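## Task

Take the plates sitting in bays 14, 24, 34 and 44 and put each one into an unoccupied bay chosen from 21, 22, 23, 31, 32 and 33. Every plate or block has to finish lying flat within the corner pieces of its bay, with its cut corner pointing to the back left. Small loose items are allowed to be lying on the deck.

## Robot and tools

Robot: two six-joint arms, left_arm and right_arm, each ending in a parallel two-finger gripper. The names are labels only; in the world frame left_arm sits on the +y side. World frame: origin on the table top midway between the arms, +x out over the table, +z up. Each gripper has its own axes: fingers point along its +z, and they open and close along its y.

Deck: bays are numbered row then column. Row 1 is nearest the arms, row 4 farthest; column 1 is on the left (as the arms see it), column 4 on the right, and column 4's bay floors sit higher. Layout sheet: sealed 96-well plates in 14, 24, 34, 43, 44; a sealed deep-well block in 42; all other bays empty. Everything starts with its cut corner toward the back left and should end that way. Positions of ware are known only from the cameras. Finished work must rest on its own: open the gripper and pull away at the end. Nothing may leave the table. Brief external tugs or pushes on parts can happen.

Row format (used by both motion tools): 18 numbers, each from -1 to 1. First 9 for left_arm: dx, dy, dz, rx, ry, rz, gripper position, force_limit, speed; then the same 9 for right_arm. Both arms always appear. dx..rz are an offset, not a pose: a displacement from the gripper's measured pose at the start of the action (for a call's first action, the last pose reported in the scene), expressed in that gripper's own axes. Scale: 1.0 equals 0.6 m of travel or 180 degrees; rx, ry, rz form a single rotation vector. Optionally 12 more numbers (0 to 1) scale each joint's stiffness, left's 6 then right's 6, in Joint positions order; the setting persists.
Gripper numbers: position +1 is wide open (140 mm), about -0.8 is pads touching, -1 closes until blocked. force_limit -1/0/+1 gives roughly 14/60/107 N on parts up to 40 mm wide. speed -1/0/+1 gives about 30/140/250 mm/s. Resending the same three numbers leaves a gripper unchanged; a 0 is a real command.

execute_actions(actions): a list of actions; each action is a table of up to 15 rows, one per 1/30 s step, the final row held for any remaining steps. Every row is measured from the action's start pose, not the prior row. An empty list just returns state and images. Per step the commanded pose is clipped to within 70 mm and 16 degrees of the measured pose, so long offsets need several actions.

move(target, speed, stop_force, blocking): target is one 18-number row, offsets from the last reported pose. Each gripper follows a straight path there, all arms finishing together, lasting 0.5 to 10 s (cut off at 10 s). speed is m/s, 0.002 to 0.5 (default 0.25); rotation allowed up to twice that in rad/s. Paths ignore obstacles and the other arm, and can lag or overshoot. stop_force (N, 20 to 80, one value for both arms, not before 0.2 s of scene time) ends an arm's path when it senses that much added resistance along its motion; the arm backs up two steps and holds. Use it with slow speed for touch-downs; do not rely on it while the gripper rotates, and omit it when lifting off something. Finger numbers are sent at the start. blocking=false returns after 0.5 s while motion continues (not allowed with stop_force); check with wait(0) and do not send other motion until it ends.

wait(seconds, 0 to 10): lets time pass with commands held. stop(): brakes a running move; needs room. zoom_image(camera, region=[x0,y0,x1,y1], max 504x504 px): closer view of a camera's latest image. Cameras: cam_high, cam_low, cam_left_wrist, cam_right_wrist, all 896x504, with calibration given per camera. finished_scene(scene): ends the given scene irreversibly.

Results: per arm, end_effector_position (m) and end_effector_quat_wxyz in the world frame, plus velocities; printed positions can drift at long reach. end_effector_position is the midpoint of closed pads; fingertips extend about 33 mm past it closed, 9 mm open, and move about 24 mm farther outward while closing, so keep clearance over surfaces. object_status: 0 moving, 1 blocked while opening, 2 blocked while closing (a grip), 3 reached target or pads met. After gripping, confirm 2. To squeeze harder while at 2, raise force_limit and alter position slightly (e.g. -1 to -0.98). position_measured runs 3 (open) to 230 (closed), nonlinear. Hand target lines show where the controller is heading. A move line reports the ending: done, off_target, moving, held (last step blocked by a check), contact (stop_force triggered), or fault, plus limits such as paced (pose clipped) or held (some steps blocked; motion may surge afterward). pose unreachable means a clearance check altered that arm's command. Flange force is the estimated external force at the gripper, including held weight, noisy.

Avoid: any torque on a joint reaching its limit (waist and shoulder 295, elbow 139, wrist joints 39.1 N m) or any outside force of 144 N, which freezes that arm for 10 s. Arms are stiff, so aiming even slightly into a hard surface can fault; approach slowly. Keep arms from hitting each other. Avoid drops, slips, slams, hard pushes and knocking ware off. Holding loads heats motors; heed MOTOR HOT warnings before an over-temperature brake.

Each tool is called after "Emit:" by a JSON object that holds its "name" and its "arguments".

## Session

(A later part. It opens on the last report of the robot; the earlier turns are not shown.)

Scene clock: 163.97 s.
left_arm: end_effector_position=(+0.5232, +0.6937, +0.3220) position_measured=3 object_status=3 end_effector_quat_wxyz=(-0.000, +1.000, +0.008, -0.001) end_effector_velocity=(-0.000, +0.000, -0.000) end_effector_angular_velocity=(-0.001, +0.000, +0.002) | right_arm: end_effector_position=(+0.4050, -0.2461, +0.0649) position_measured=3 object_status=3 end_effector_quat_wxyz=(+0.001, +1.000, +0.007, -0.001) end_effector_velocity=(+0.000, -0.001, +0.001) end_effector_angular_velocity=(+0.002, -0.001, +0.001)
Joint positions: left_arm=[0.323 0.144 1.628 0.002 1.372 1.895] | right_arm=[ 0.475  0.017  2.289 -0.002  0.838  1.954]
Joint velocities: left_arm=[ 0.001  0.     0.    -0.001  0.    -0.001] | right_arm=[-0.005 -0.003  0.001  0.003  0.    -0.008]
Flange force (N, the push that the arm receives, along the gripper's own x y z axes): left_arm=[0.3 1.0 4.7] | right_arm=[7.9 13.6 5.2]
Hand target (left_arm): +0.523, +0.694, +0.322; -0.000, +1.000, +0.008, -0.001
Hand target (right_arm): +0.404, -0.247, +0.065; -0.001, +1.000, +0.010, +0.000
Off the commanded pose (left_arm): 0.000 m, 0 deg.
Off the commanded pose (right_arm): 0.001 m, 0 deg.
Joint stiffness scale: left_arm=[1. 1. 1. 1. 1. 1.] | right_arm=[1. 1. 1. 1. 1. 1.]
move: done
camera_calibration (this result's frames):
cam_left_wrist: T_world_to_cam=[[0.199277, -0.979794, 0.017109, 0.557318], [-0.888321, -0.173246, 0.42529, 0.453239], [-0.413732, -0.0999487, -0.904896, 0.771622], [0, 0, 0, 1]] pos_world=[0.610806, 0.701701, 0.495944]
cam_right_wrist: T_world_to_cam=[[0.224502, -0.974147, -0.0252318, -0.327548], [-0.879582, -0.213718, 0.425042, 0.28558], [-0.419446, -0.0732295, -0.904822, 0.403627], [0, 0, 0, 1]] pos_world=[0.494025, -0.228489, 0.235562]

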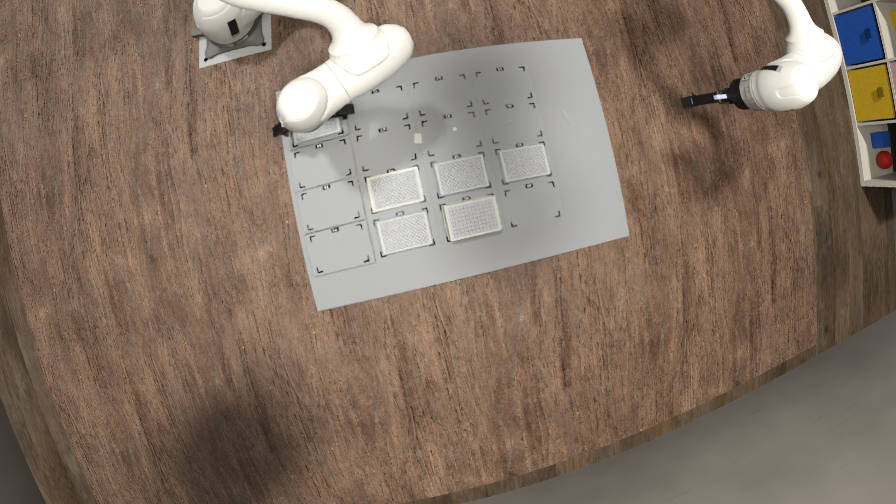

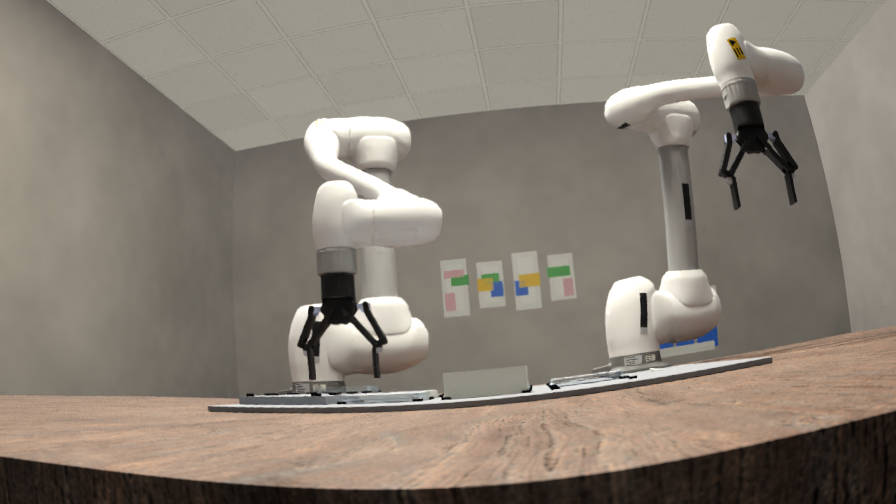

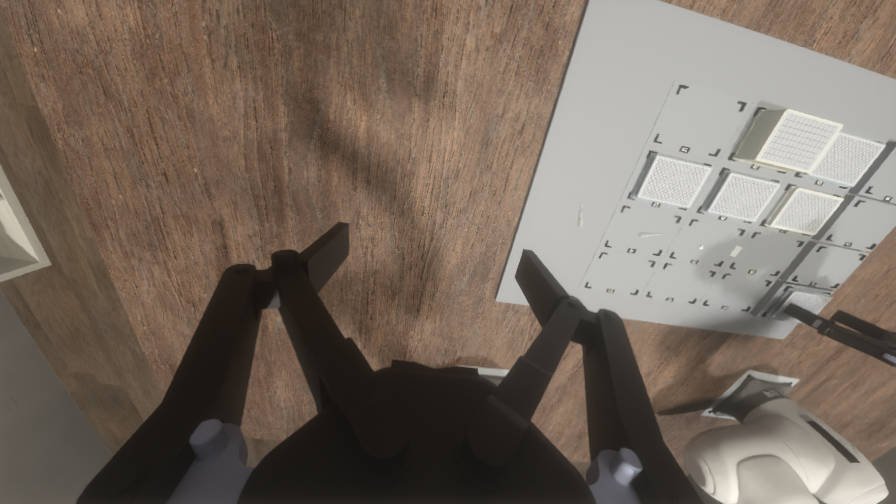

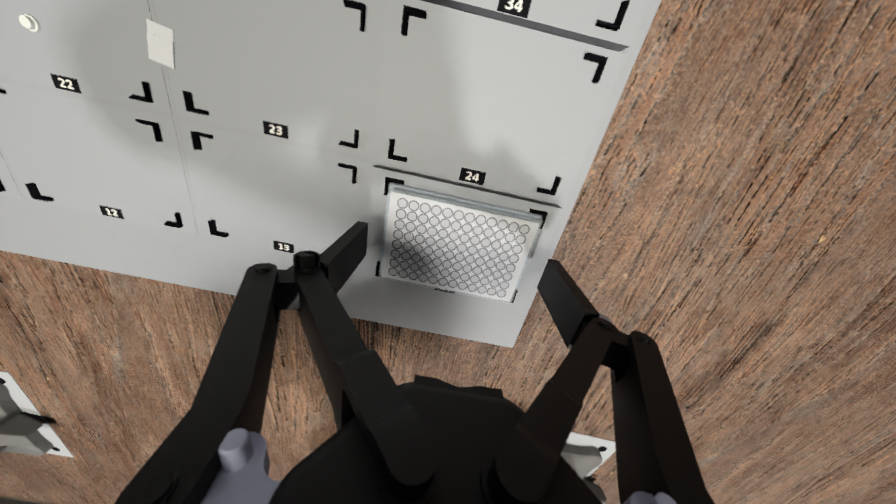

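Emit:
{"name": "move", "arguments": {"target": [0,0,0,0,0,0,1,0,0, 0,0.0005,0.038,0,0,0,1,0.2,-0.5], "speed": 0.05}}

Emit:
{"name": "move", "arguments": {"target": [0,0,0,0,0,0,1,0,0, 0,0,0,0,0,0,-1,0.2,-0.7]}}

Emit:
{"name": "zoom_image", "arguments": {"camera": "cam_right_wrist", "region": [320, 120, 600, 340]}}

Emit:
{"name": "move", "arguments": {"target": [0,0,0,0,0,0,1,0,0, 0,0,-0.035,0,0,0,-1,0.2,-0.7], "speed": 0.06}}

Emit:
{"name": "move", "arguments": {"target": [0,0,0,0,0,0,1,0,0, 0.09,-0.23,0,0,0,0.002,-1,0.2,-0.7], "speed": 0.25}}

Emit:
{"name": "zoom_image", "arguments": {"camera": "cam_right_wrist", "region": [280, 80, 480, 260]}}

Scene clock: 170.83 s.
left_arm: end_effector_position=(+0.5232, +0.6937, +0.3220) position_measured=3 object_status=3 end_effector_quat_wxyz=(-0.000, +1.000, +0.008, -0.001) end_effector_velocity=(+0.000, +0.000, -0.000) end_effector_angular_velocity=(+0.001, +0.000, -0.001) | right_arm: end_effector_position=(+0.4059, -0.2459, +0.0452) position_measured=3 object_status=3 end_effector_quat_wxyz=(+0.001, +1.000, +0.008, -0.000) end_effector_velocity=(+0.000, +0.000, -0.002) end_effector_angular_velocity=(+0.001, -0.001, -0.000)
Joint positions: left_arm=[0.323 0.144 1.628 0.002 1.372 1.895] | right_arm=[ 0.474  0.047  2.306 -0.002  0.789  1.953]
Joint velocities: left_arm=[-0.     0.001 -0.     0.001 -0.     0.   ] | right_arm=[ 0.     0.003  0.002  0.001 -0.006 -0.   ]
Flange force (N, the push that the arm receives, along the gripper's own x y z axes): left_arm=[0.3 1.4 5.2] | right_arm=[1.8 10.5 2.8]
Hand target (left_arm): +0.523, +0.694, +0.322; -0.000, +1.000, +0.008, -0.001
Hand target (right_arm): +0.405, -0.246, +0.042; +0.001, +1.000, +0.008, -0.001
Off the commanded pose (left_arm): 0.000 m, 0 deg.
Off the commanded pose (right_arm): 0.003 m, 0 deg.
Joint stiffness scale: left_arm=[1. 1. 1. 1. 1. 1.] | right_arm=[1. 1. 1. 1. 1. 1.]
move: done
camera_calibration (this result's frames):
cam_left_wrist: T_world_to_cam=[[0.199277, -0.979794, 0.017109, 0.557318], [-0.888321, -0.173246, 0.42529, 0.453239], [-0.413732, -0.0999487, -0.904896, 0.771622], [0, 0, 0, 1]] pos_world=[0.610806, 0.701701, 0.495944]
cam_right_wrist: T_world_to_cam=[[0.224783, -0.974069, -0.0257182, -0.328136], [-0.880177, -0.214298, 0.423515, 0.294994], [-0.418045, -0.0725626, -0.905524, 0.385789], [0, 0, 0, 1]] pos_world=[0.494683, -0.228417, 0.215967]

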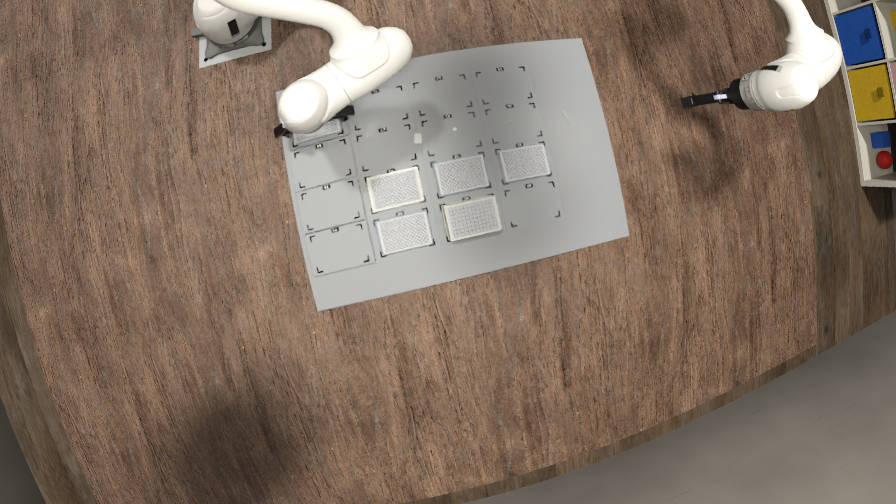

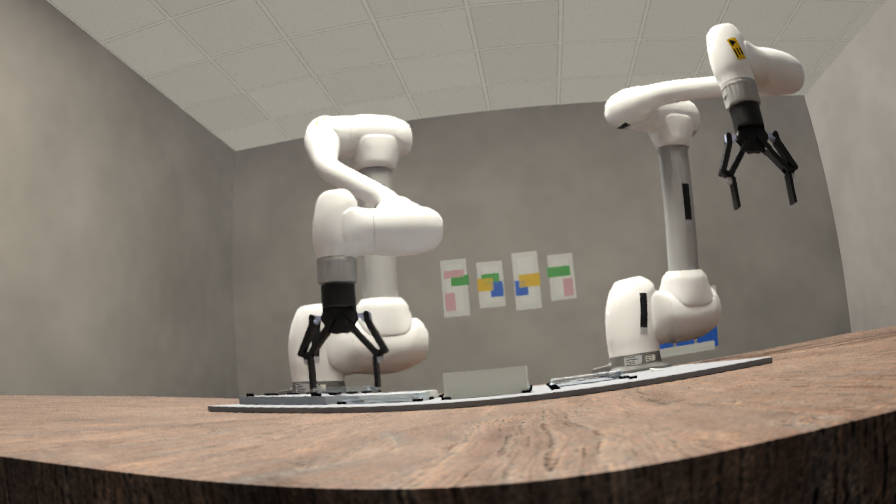

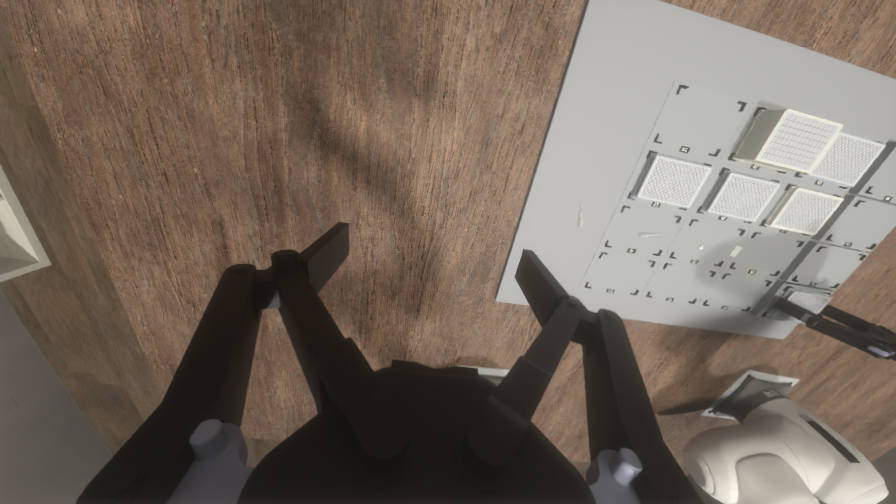

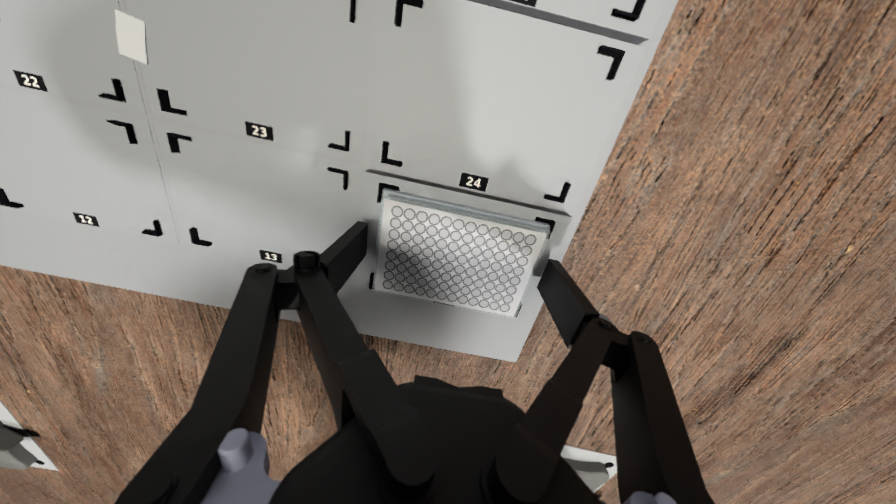

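Scene clock: 171.43 s.
left_arm: end_effector_position=(+0.5232, +0.6937, +0.3220) position_measured=3 object_status=3 end_effector_quat_wxyz=(-0.000, +1.000, +0.008, -0.001) end_effector_velocity=(+0.000, -0.000, +0.000) end_effector_angular_velocity=(-0.000, -0.001, -0.000) | right_arm: end_effector_position=(+0.4061, -0.2459, +0.0459) position_measured=39 object_status=2 end_effector_quat_wxyz=(+0.001, +1.000, +0.008, -0.000) end_effector_velocity=(+0.000, -0.001, +0.000) end_effector_angular_velocity=(-0.001, -0.001, +0.000)
Joint positions: left_arm=[0.323 0.144 1.628 0.002 1.372 1.895] | right_arm=[ 0.474  0.046  2.305 -0.002  0.791  1.953]
Joint velocities: left_arm=[-0. -0.  0. -0. -0.  0.] | right_arm=[-0.001 -0.     0.    -0.002 -0.     0.   ]
Flange force (N, the push that the arm receives, along the gripper's own x y z axes): left_arm=[-0.3 1.0 5.4] | right_arm=[-7.3 25.4 -52.9]
Hand target (left_arm): +0.523, +0.694, +0.322; -0.000, +1.000, +0.008, -0.001
Hand target (right_arm): +0.406, -0.246, +0.045; +0.001, +1.000, +0.008, -0.000
Off the commanded pose (left_arm): 0.000 m, 0 deg.
Off the commanded pose (right_arm): 0.001 m, 0 deg.
Joint stiffness scale: left_arm=[1. 1. 1. 1. 1. 1.] | right_arm=[1. 1. 1. 1. 1. 1.]
move: done
camera_calibration (this result's frames):
cam_left_wrist: T_world_to_cam=[[0.199277, -0.979794, 0.0171089, 0.557318], [-0.888321, -0.173246, 0.42529, 0.453239], [-0.413732, -0.0999486, -0.904895, 0.771622], [0, 0, 0, 1]] pos_world=[0.610806, 0.701701, 0.495944]
cam_right_wrist: T_world_to_cam=[[0.225061, -0.974014, -0.0253977, -0.328304], [-0.880091, -0.214405, 0.42364, 0.294789], [-0.418076, -0.0729924, -0.905475, 0.386371], [0, 0, 0, 1]] pos_world=[0.494862, -0.228366, 0.216627]

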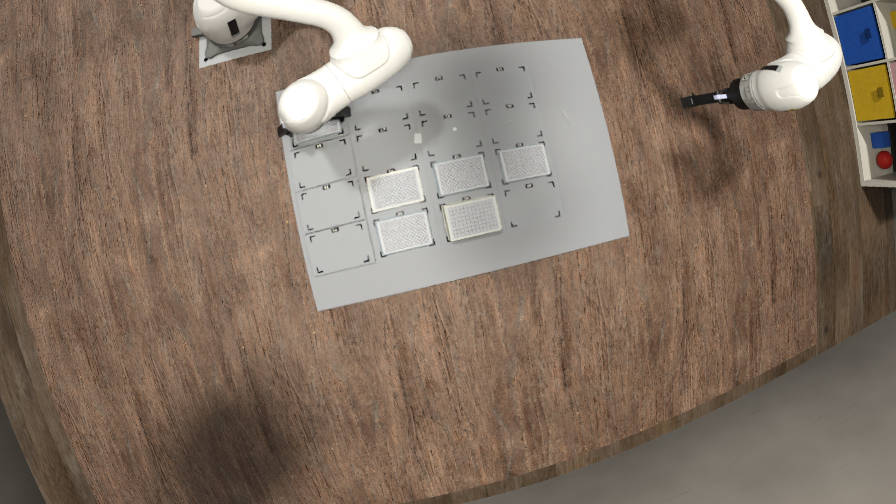

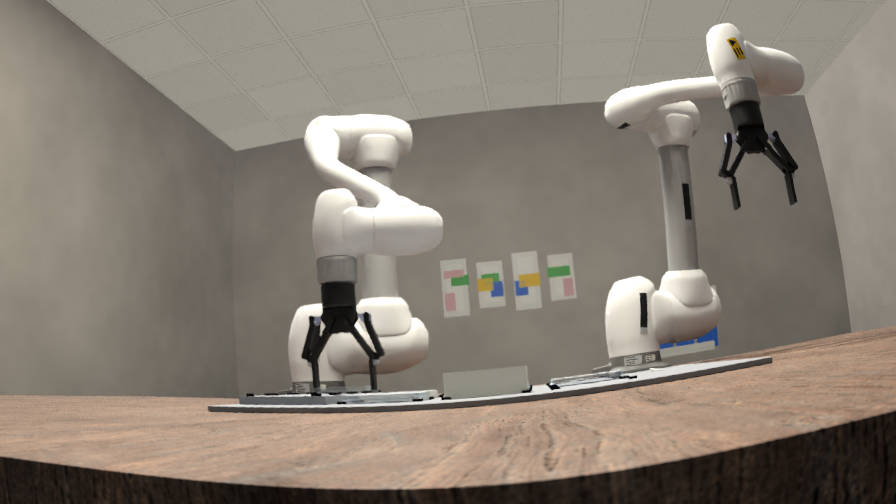

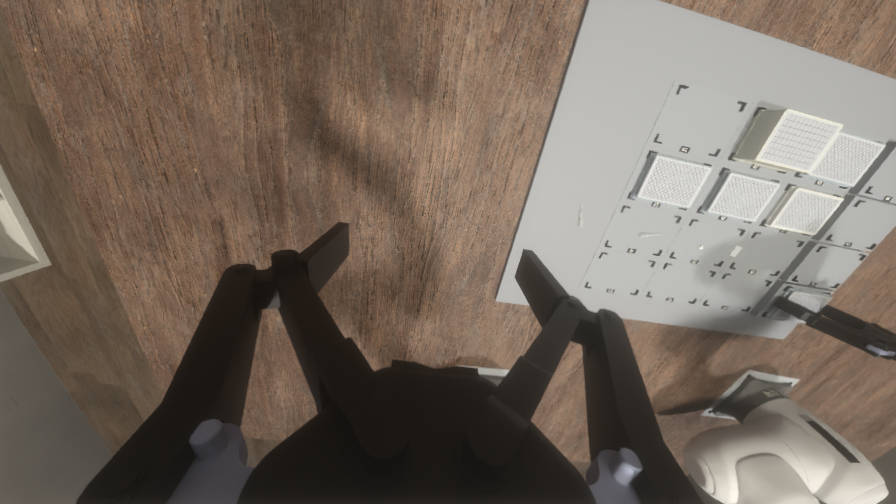

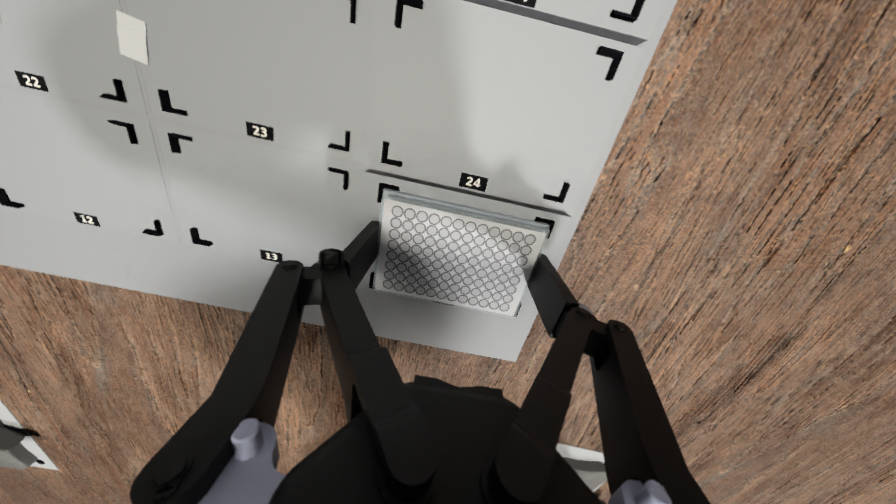

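Region (320, 120, 600, 340) of cam_right_wrist's 896x504 image, scaled by 1.800, with more detail than that image has; it fills the top 396 rows of this view, and the rest is white.

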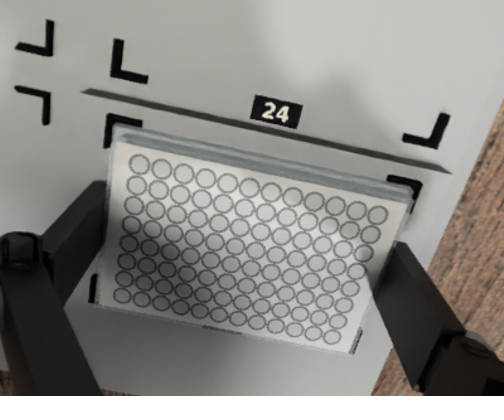

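Scene clock: 172.23 s.
left_arm: end_effector_position=(+0.5232, +0.6937, +0.3220) position_measured=3 object_status=3 end_effector_quat_wxyz=(-0.000, +1.000, +0.008, -0.001) end_effector_velocity=(+0.000, -0.000, +0.000) end_effector_angular_velocity=(-0.000, -0.002, +0.001) | right_arm: end_effector_position=(+0.4052, -0.2463, +0.0637) position_measured=40 object_status=2 end_effector_quat_wxyz=(+0.001, +1.000, +0.008, -0.001) end_effector_velocity=(-0.001, -0.001, +0.002) end_effector_angular_velocity=(-0.001, +0.002, +0.000)
Joint positions: left_arm=[0.323 0.144 1.628 0.002 1.372 1.895] | right_arm=[ 0.474  0.019  2.29  -0.002  0.836  1.953]
Joint velocities: left_arm=[-0.    -0.    -0.    -0.001 -0.001 -0.001] | right_arm=[-0.    -0.003 -0.001 -0.     0.007 -0.   ]
Flange force (N, the push that the arm receives, along the gripper's own x y z axes): left_arm=[0.4 1.7 5.2] | right_arm=[-0.2 7.3 2.4]
Hand target (left_arm): +0.523, +0.694, +0.322; -0.000, +1.000, +0.008, -0.001
Hand target (right_arm): +0.406, -0.246, +0.067; +0.001, +1.000, +0.008, -0.000
Off the commanded pose (left_arm): 0.000 m, 0 deg.
Off the commanded pose (right_arm): 0.003 m, 0 deg.
Joint stiffness scale: left_arm=[1. 1. 1. 1. 1. 1.] | right_arm=[1. 1. 1. 1. 1. 1.]
move: done
camera_calibration (this result's frames):
cam_left_wrist: T_world_to_cam=[[0.199277, -0.979794, 0.0171091, 0.557318], [-0.888321, -0.173246, 0.42529, 0.453239], [-0.413732, -0.0999488, -0.904896, 0.771622], [0, 0, 0, 1]] pos_world=[0.610806, 0.701701, 0.495944]
cam_right_wrist: T_world_to_cam=[[0.224958, -0.974046, -0.0250481, -0.328022], [-0.879446, -0.214043, 0.425159, 0.286094], [-0.419486, -0.0736145, -0.904772, 0.402514], [0, 0, 0, 1]] pos_world=[0.494244, -0.228642, 0.234332]

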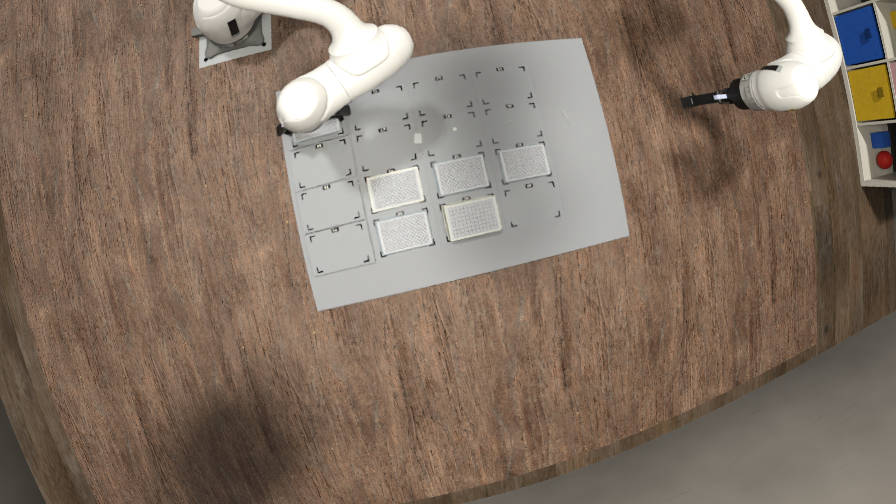

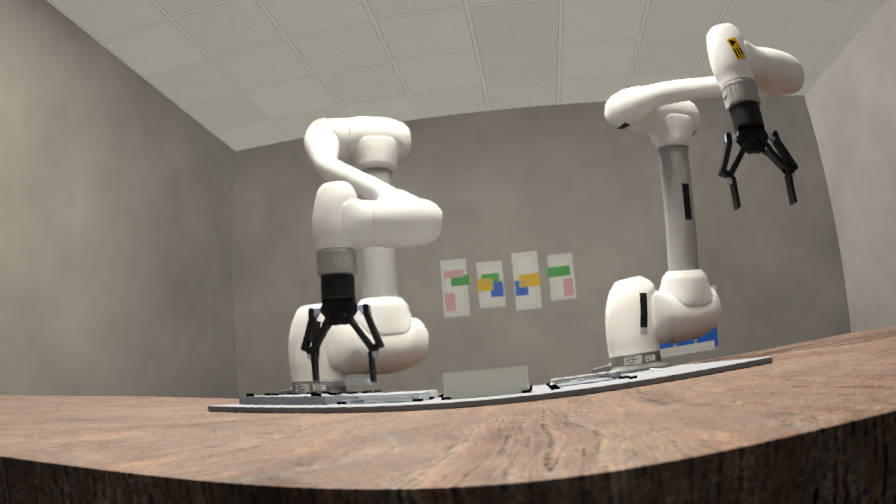

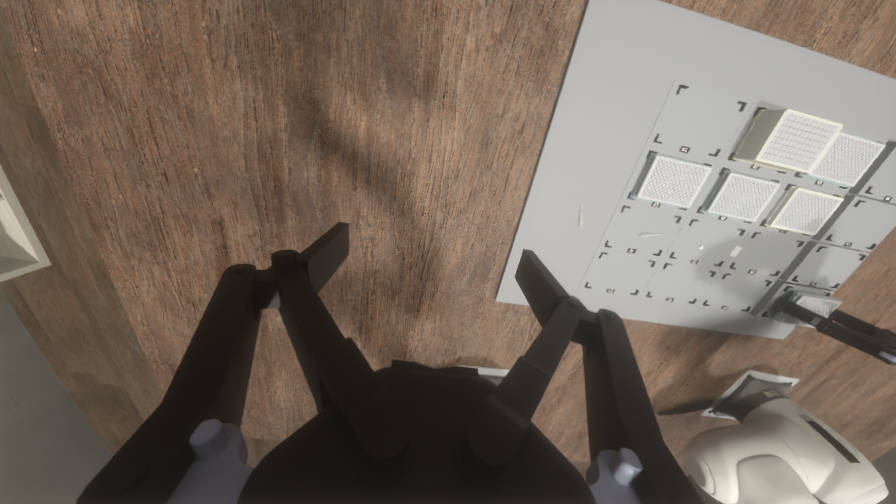

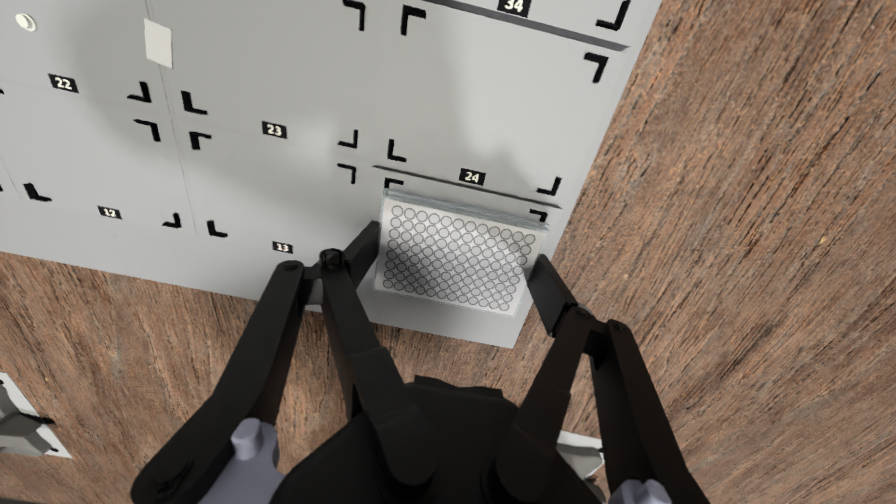

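Scene clock: 173.40 s.
left_arm: end_effector_position=(+0.5232, +0.6937, +0.3220) position_measured=3 object_status=3 end_effector_quat_wxyz=(-0.000, +1.000, +0.008, -0.001) end_effector_velocity=(+0.000, +0.000, -0.000) end_effector_angular_velocity=(+0.000, -0.001, +0.000) | right_arm: end_effector_position=(+0.4572, -0.1083, +0.0635) position_measured=40 object_status=2 end_effector_quat_wxyz=(-0.001, +1.000, +0.007, +0.001) end_effector_velocity=(+0.001, +0.002, +0.000) end_effector_angular_velocity=(-0.001, -0.000, -0.001)
Joint positions: left_arm=[0.323 0.144 1.628 0.002 1.372 1.895] | right_arm=[ 0.673  0.193  2.089 -0.     0.857  2.151]
Joint velocities: left_arm=[-0.     0.     0.    -0.    -0.001 -0.   ] | right_arm=[ 0.003  0.003 -0.004 -0.001  0.001  0.004]
Flange force (N, the push that the arm receives, along the gripper's own x y z axes): left_arm=[-0.6 1.5 4.9] | right_arm=[4.2 9.5 0.3]
Hand target (left_arm): +0.523, +0.694, +0.322; -0.000, +1.000, +0.008, -0.001
Hand target (right_arm): +0.457, -0.107, +0.063; +0.001, +1.000, +0.005, -0.001
Off the commanded pose (left_arm): 0.000 m, 0 deg.
Off the commanded pose (right_arm): 0.001 m, 0 deg.
Joint stiffness scale: left_arm=[1. 1. 1. 1. 1. 1.] | right_arm=[1. 1. 1. 1. 1. 1.]
move: done
camera_calibration (this result's frames):
cam_left_wrist: T_world_to_cam=[[0.199277, -0.979794, 0.0171088, 0.557318], [-0.888321, -0.173246, 0.42529, 0.453239], [-0.413732, -0.0999486, -0.904896, 0.771622], [0, 0, 0, 1]] pos_world=[0.610806, 0.701701, 0.495944]
cam_right_wrist: T_world_to_cam=[[0.224566, -0.974062, -0.0278213, -0.20497], [-0.881227, -0.215184, 0.420875, 0.362436], [-0.415945, -0.0699971, -0.906692, 0.433207], [0, 0, 0, 1]] pos_world=[0.545607, -0.0913393, 0.234543]

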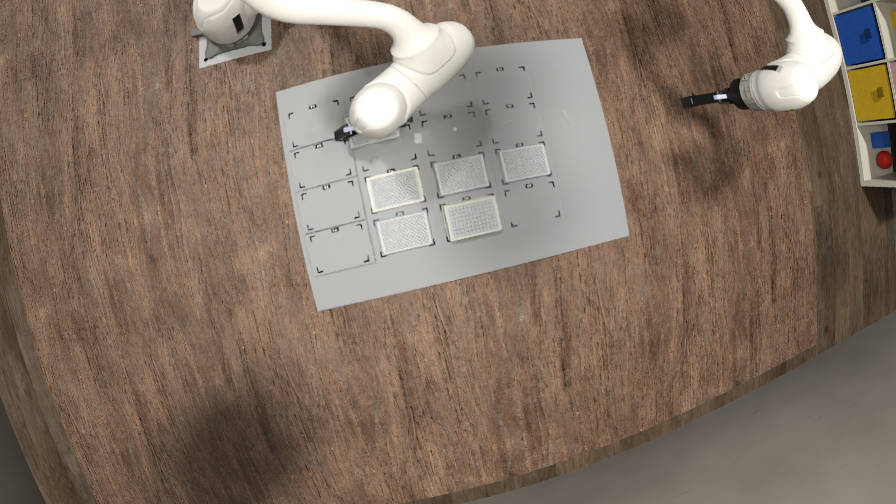

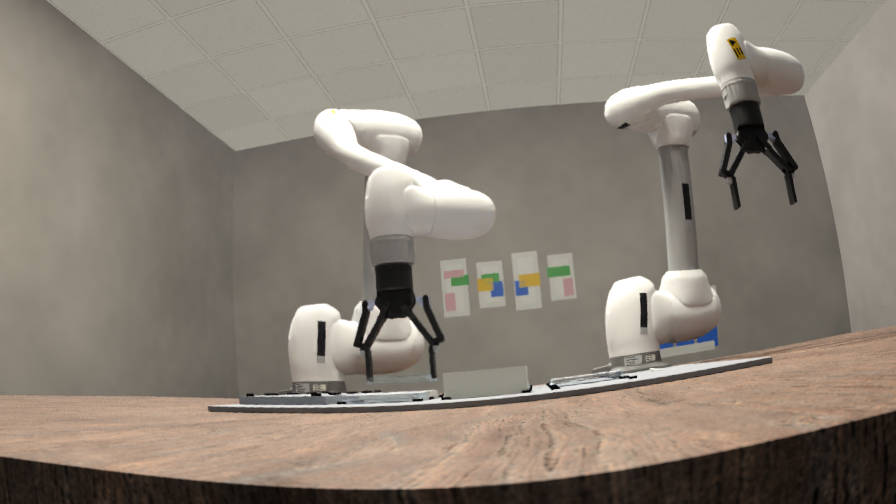

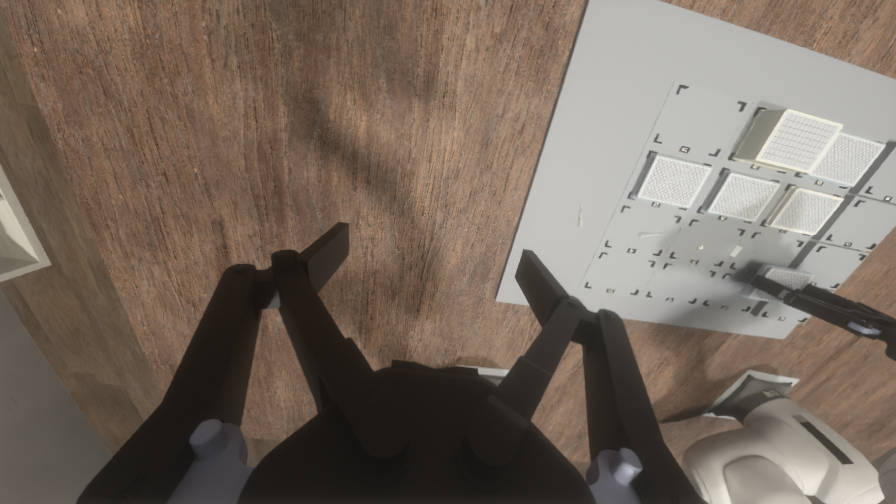

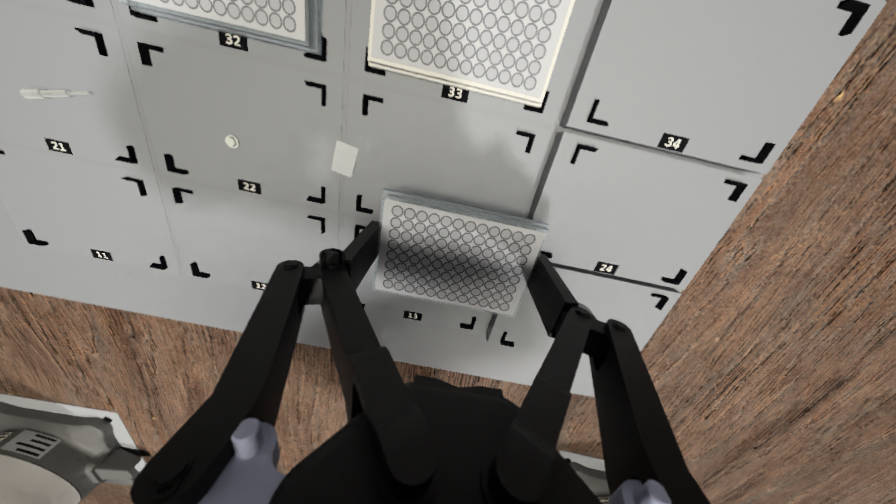

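Region (280, 80, 480, 260) of cam_right_wrist's 896x504 image, scaled by 2.520, with more detail than that image has; it fills the top 454 rows of this view, and the rest is white.

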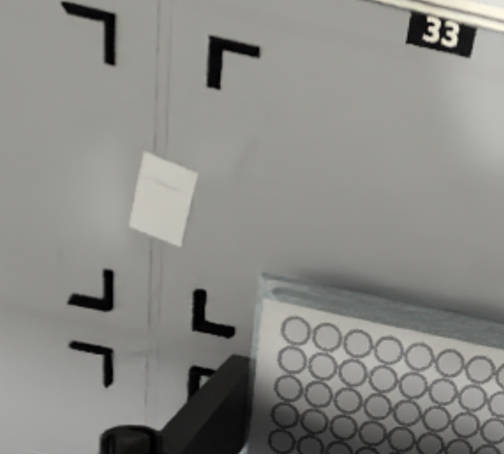

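Emit:
{"name": "move", "arguments": {"target": [0,0,0,0,0,0,1,0,0, 0.0903,-0.0413,0,0,0,-0.002,-1,0.2,-0.7], "speed": 0.15}}

Emit:
{"name": "move", "arguments": {"target": [0,0,0,0,0,0,1,0,0, 0,0,0.047,-0.001,-0.002,0,-1,0.2,-0.7], "speed": 0.05}}

Emit:
{"name": "zoom_image", "arguments": {"camera": "cam_right_wrist", "region": [320, 120, 600, 340]}}

Scene clock: 179.20 s.
left_arm: end_effector_position=(+0.5232, +0.6937, +0.3220) position_measured=3 object_status=3 end_effector_quat_wxyz=(-0.000, +1.000, +0.008, -0.001) end_effector_velocity=(-0.000, -0.000, -0.000) end_effector_angular_velocity=(-0.002, +0.000, +0.000) | right_arm: end_effector_position=(+0.5100, -0.0825, +0.0641) position_measured=40 object_status=2 end_effector_quat_wxyz=(-0.002, +1.000, +0.007, +0.003) end_effector_velocity=(+0.003, +0.001, +0.000) end_effector_angular_velocity=(+0.001, +0.001, -0.001)
Joint positions: left_arm=[0.323 0.144 1.628 0.002 1.372 1.895] | right_arm=[ 0.659  0.27   1.985 -0.     0.879  2.138]
Joint velocities: left_arm=[ 0.     0.     0.    -0.002  0.     0.   ] | right_arm=[-0.002  0.003 -0.005  0.001  0.002 -0.001]
Flange force (N, the push that the arm receives, along the gripper's own x y z axes): left_arm=[0.0 -0.1 5.4] | right_arm=[3.9 7.1 3.6]
Hand target (left_arm): +0.523, +0.694, +0.322; -0.000, +1.000, +0.008, -0.001
Hand target (right_arm): +0.511, -0.083, +0.063; -0.001, +1.000, +0.011, +0.001
Off the commanded pose (left_arm): 0.000 m, 0 deg.
Off the commanded pose (right_arm): 0.001 m, 0 deg.
Joint stiffness scale: left_arm=[1. 1. 1. 1. 1. 1.] | right_arm=[1. 1. 1. 1. 1. 1.]
move: done
camera_calibration (this result's frames):
cam_left_wrist: T_world_to_cam=[[0.199277, -0.979794, 0.017109, 0.557318], [-0.888321, -0.173246, 0.42529, 0.453239], [-0.413732, -0.0999487, -0.904896, 0.771622], [0, 0, 0, 1]] pos_world=[0.610806, 0.701701, 0.495944]
cam_right_wrist: T_world_to_cam=[[0.224618, -0.973998, -0.0295633, -0.191592], [-0.883034, -0.216282, 0.4165, 0.415373], [-0.412065, -0.067448, -0.908655, 0.455814], [0, 0, 0, 1]] pos_world=[0.597649, -0.0660288, 0.235511]

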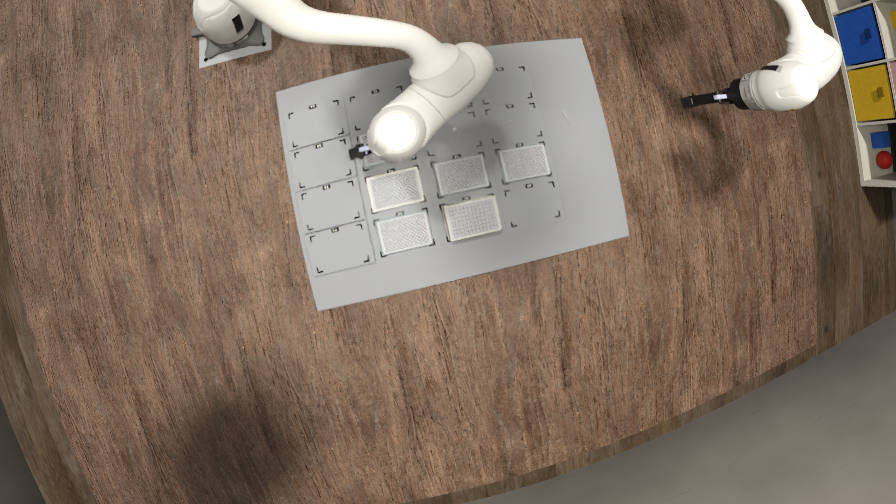

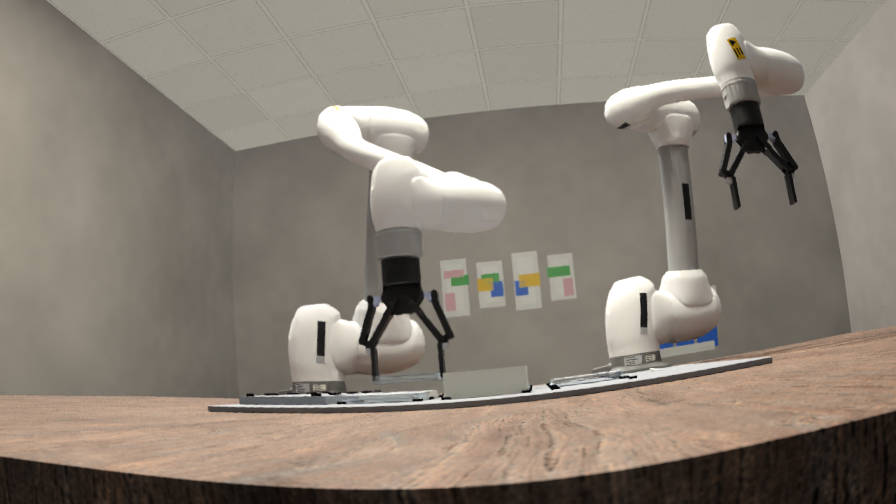

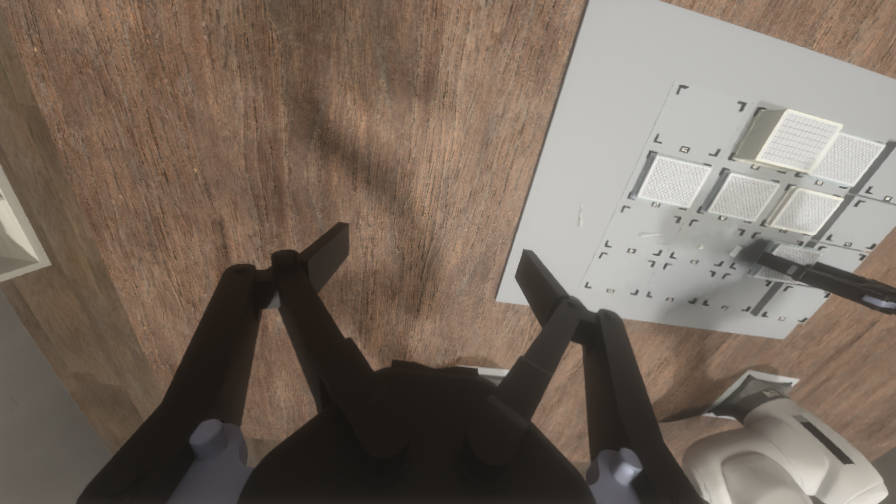

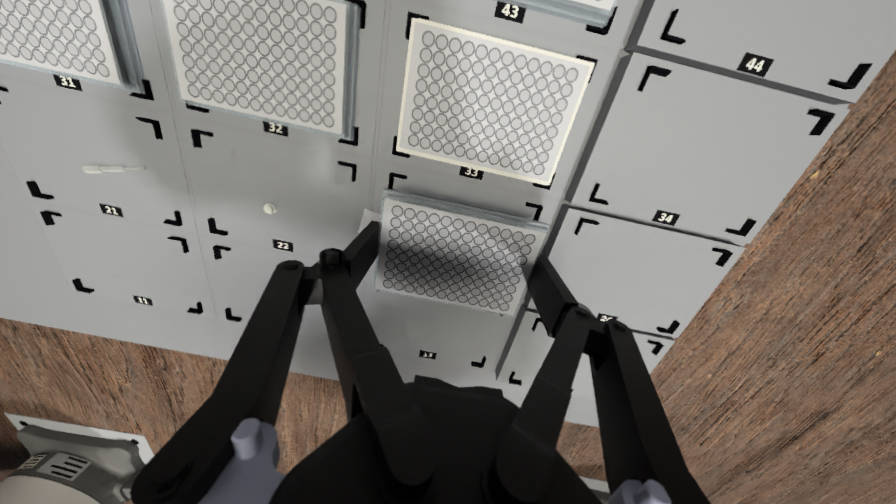

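Scene clock: 180.13 s.
left_arm: end_effector_position=(+0.5232, +0.6937, +0.3220) position_measured=3 object_status=3 end_effector_quat_wxyz=(-0.000, +1.000, +0.008, -0.001) end_effector_velocity=(-0.000, -0.000, -0.000) end_effector_angular_velocity=(-0.001, +0.001, +0.001) | right_arm: end_effector_position=(+0.5110, -0.0819, +0.0396) position_measured=40 object_status=2 end_effector_quat_wxyz=(-0.001, +1.000, +0.007, +0.001) end_effector_velocity=(+0.001, +0.000, -0.001) end_effector_angular_velocity=(+0.000, -0.002, +0.001)
Joint positions: left_arm=[0.323 0.144 1.628 0.002 1.372 1.895] | right_arm=[ 0.659  0.302  1.998 -0.     0.84   2.138]
Joint velocities: left_arm=[ 0.001  0.     0.    -0.001  0.001 -0.   ] | right_arm=[-0.     0.002  0.    -0.001 -0.004 -0.   ]
Flange force (N, the push that the arm receives, along the gripper's own x y z axes): left_arm=[-0.1 1.6 5.1] | right_arm=[2.5 7.3 1.5]
Hand target (left_arm): +0.523, +0.694, +0.322; -0.000, +1.000, +0.008, -0.001
Hand target (right_arm): +0.510, -0.082, +0.036; -0.000, +1.000, +0.007, -0.000
Off the commanded pose (left_arm): 0.000 m, 0 deg.
Off the commanded pose (right_arm): 0.004 m, 0 deg.
Joint stiffness scale: left_arm=[1. 1. 1. 1. 1. 1.] | right_arm=[1. 1. 1. 1. 1. 1.]
move: off_target (right_arm)
camera_calibration (this result's frames):
cam_left_wrist: T_world_to_cam=[[0.199277, -0.979794, 0.017109, 0.557318], [-0.888321, -0.173246, 0.42529, 0.453239], [-0.413732, -0.0999486, -0.904896, 0.771622], [0, 0, 0, 1]] pos_world=[0.610806, 0.701701, 0.495944]
cam_right_wrist: T_world_to_cam=[[0.224507, -0.974077, -0.0277602, -0.191909], [-0.881214, -0.2151, 0.420944, 0.425629], [-0.416003, -0.0700419, -0.906662, 0.435744], [0, 0, 0, 1]] pos_world=[0.599426, -0.0648613, 0.210579]

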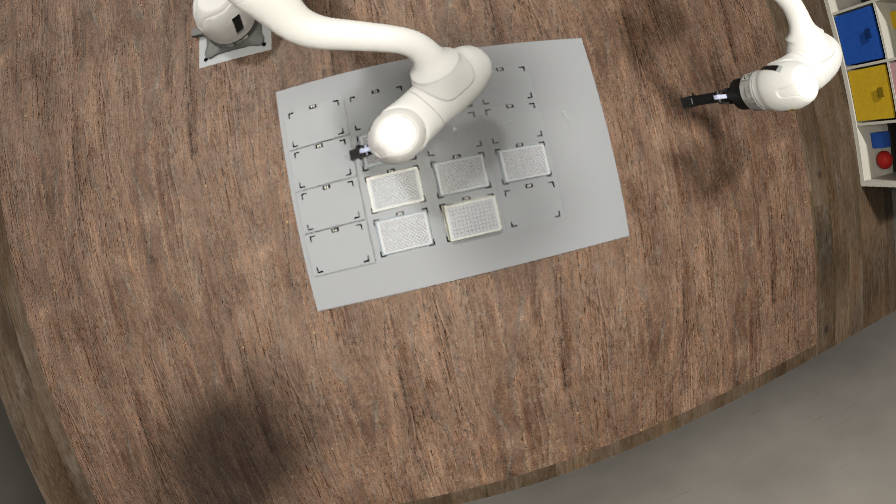

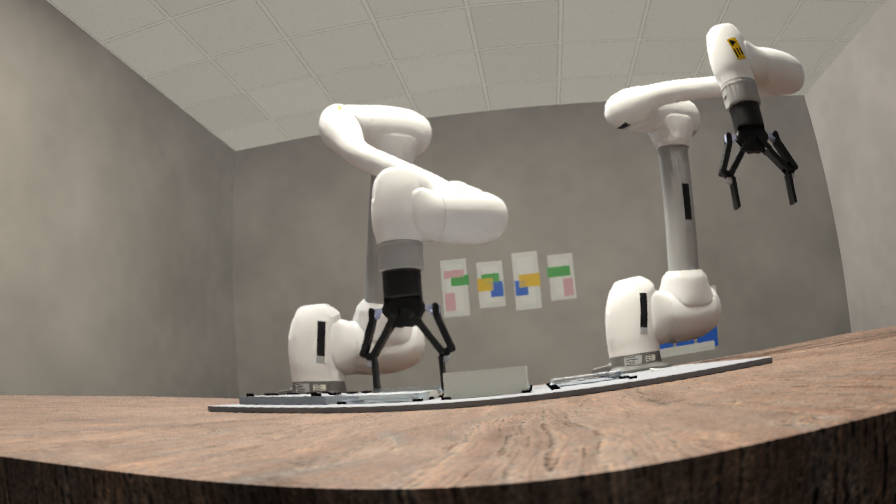

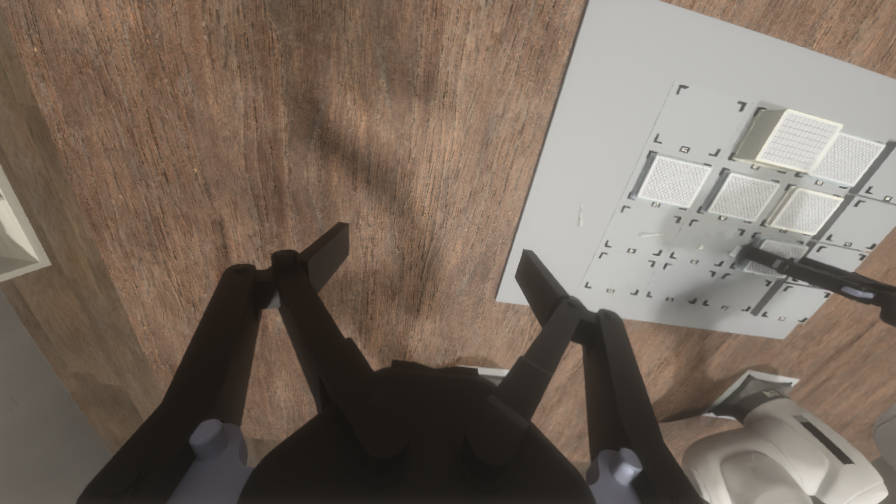

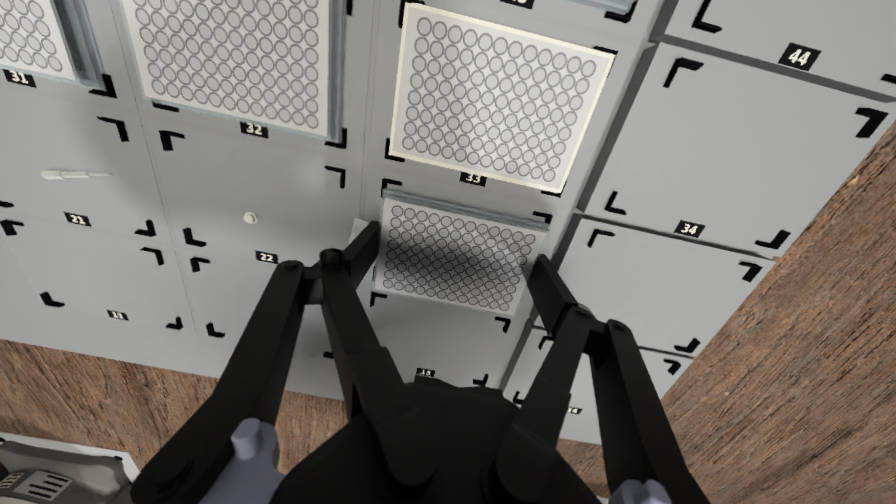

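Region (320, 120, 600, 340) of cam_right_wrist's 896x504 image, scaled by 1.800, with more detail than that image has; it fills the top 396 rows of this view, and the rest is white.

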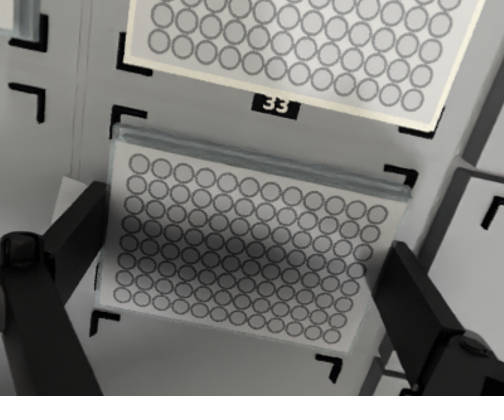

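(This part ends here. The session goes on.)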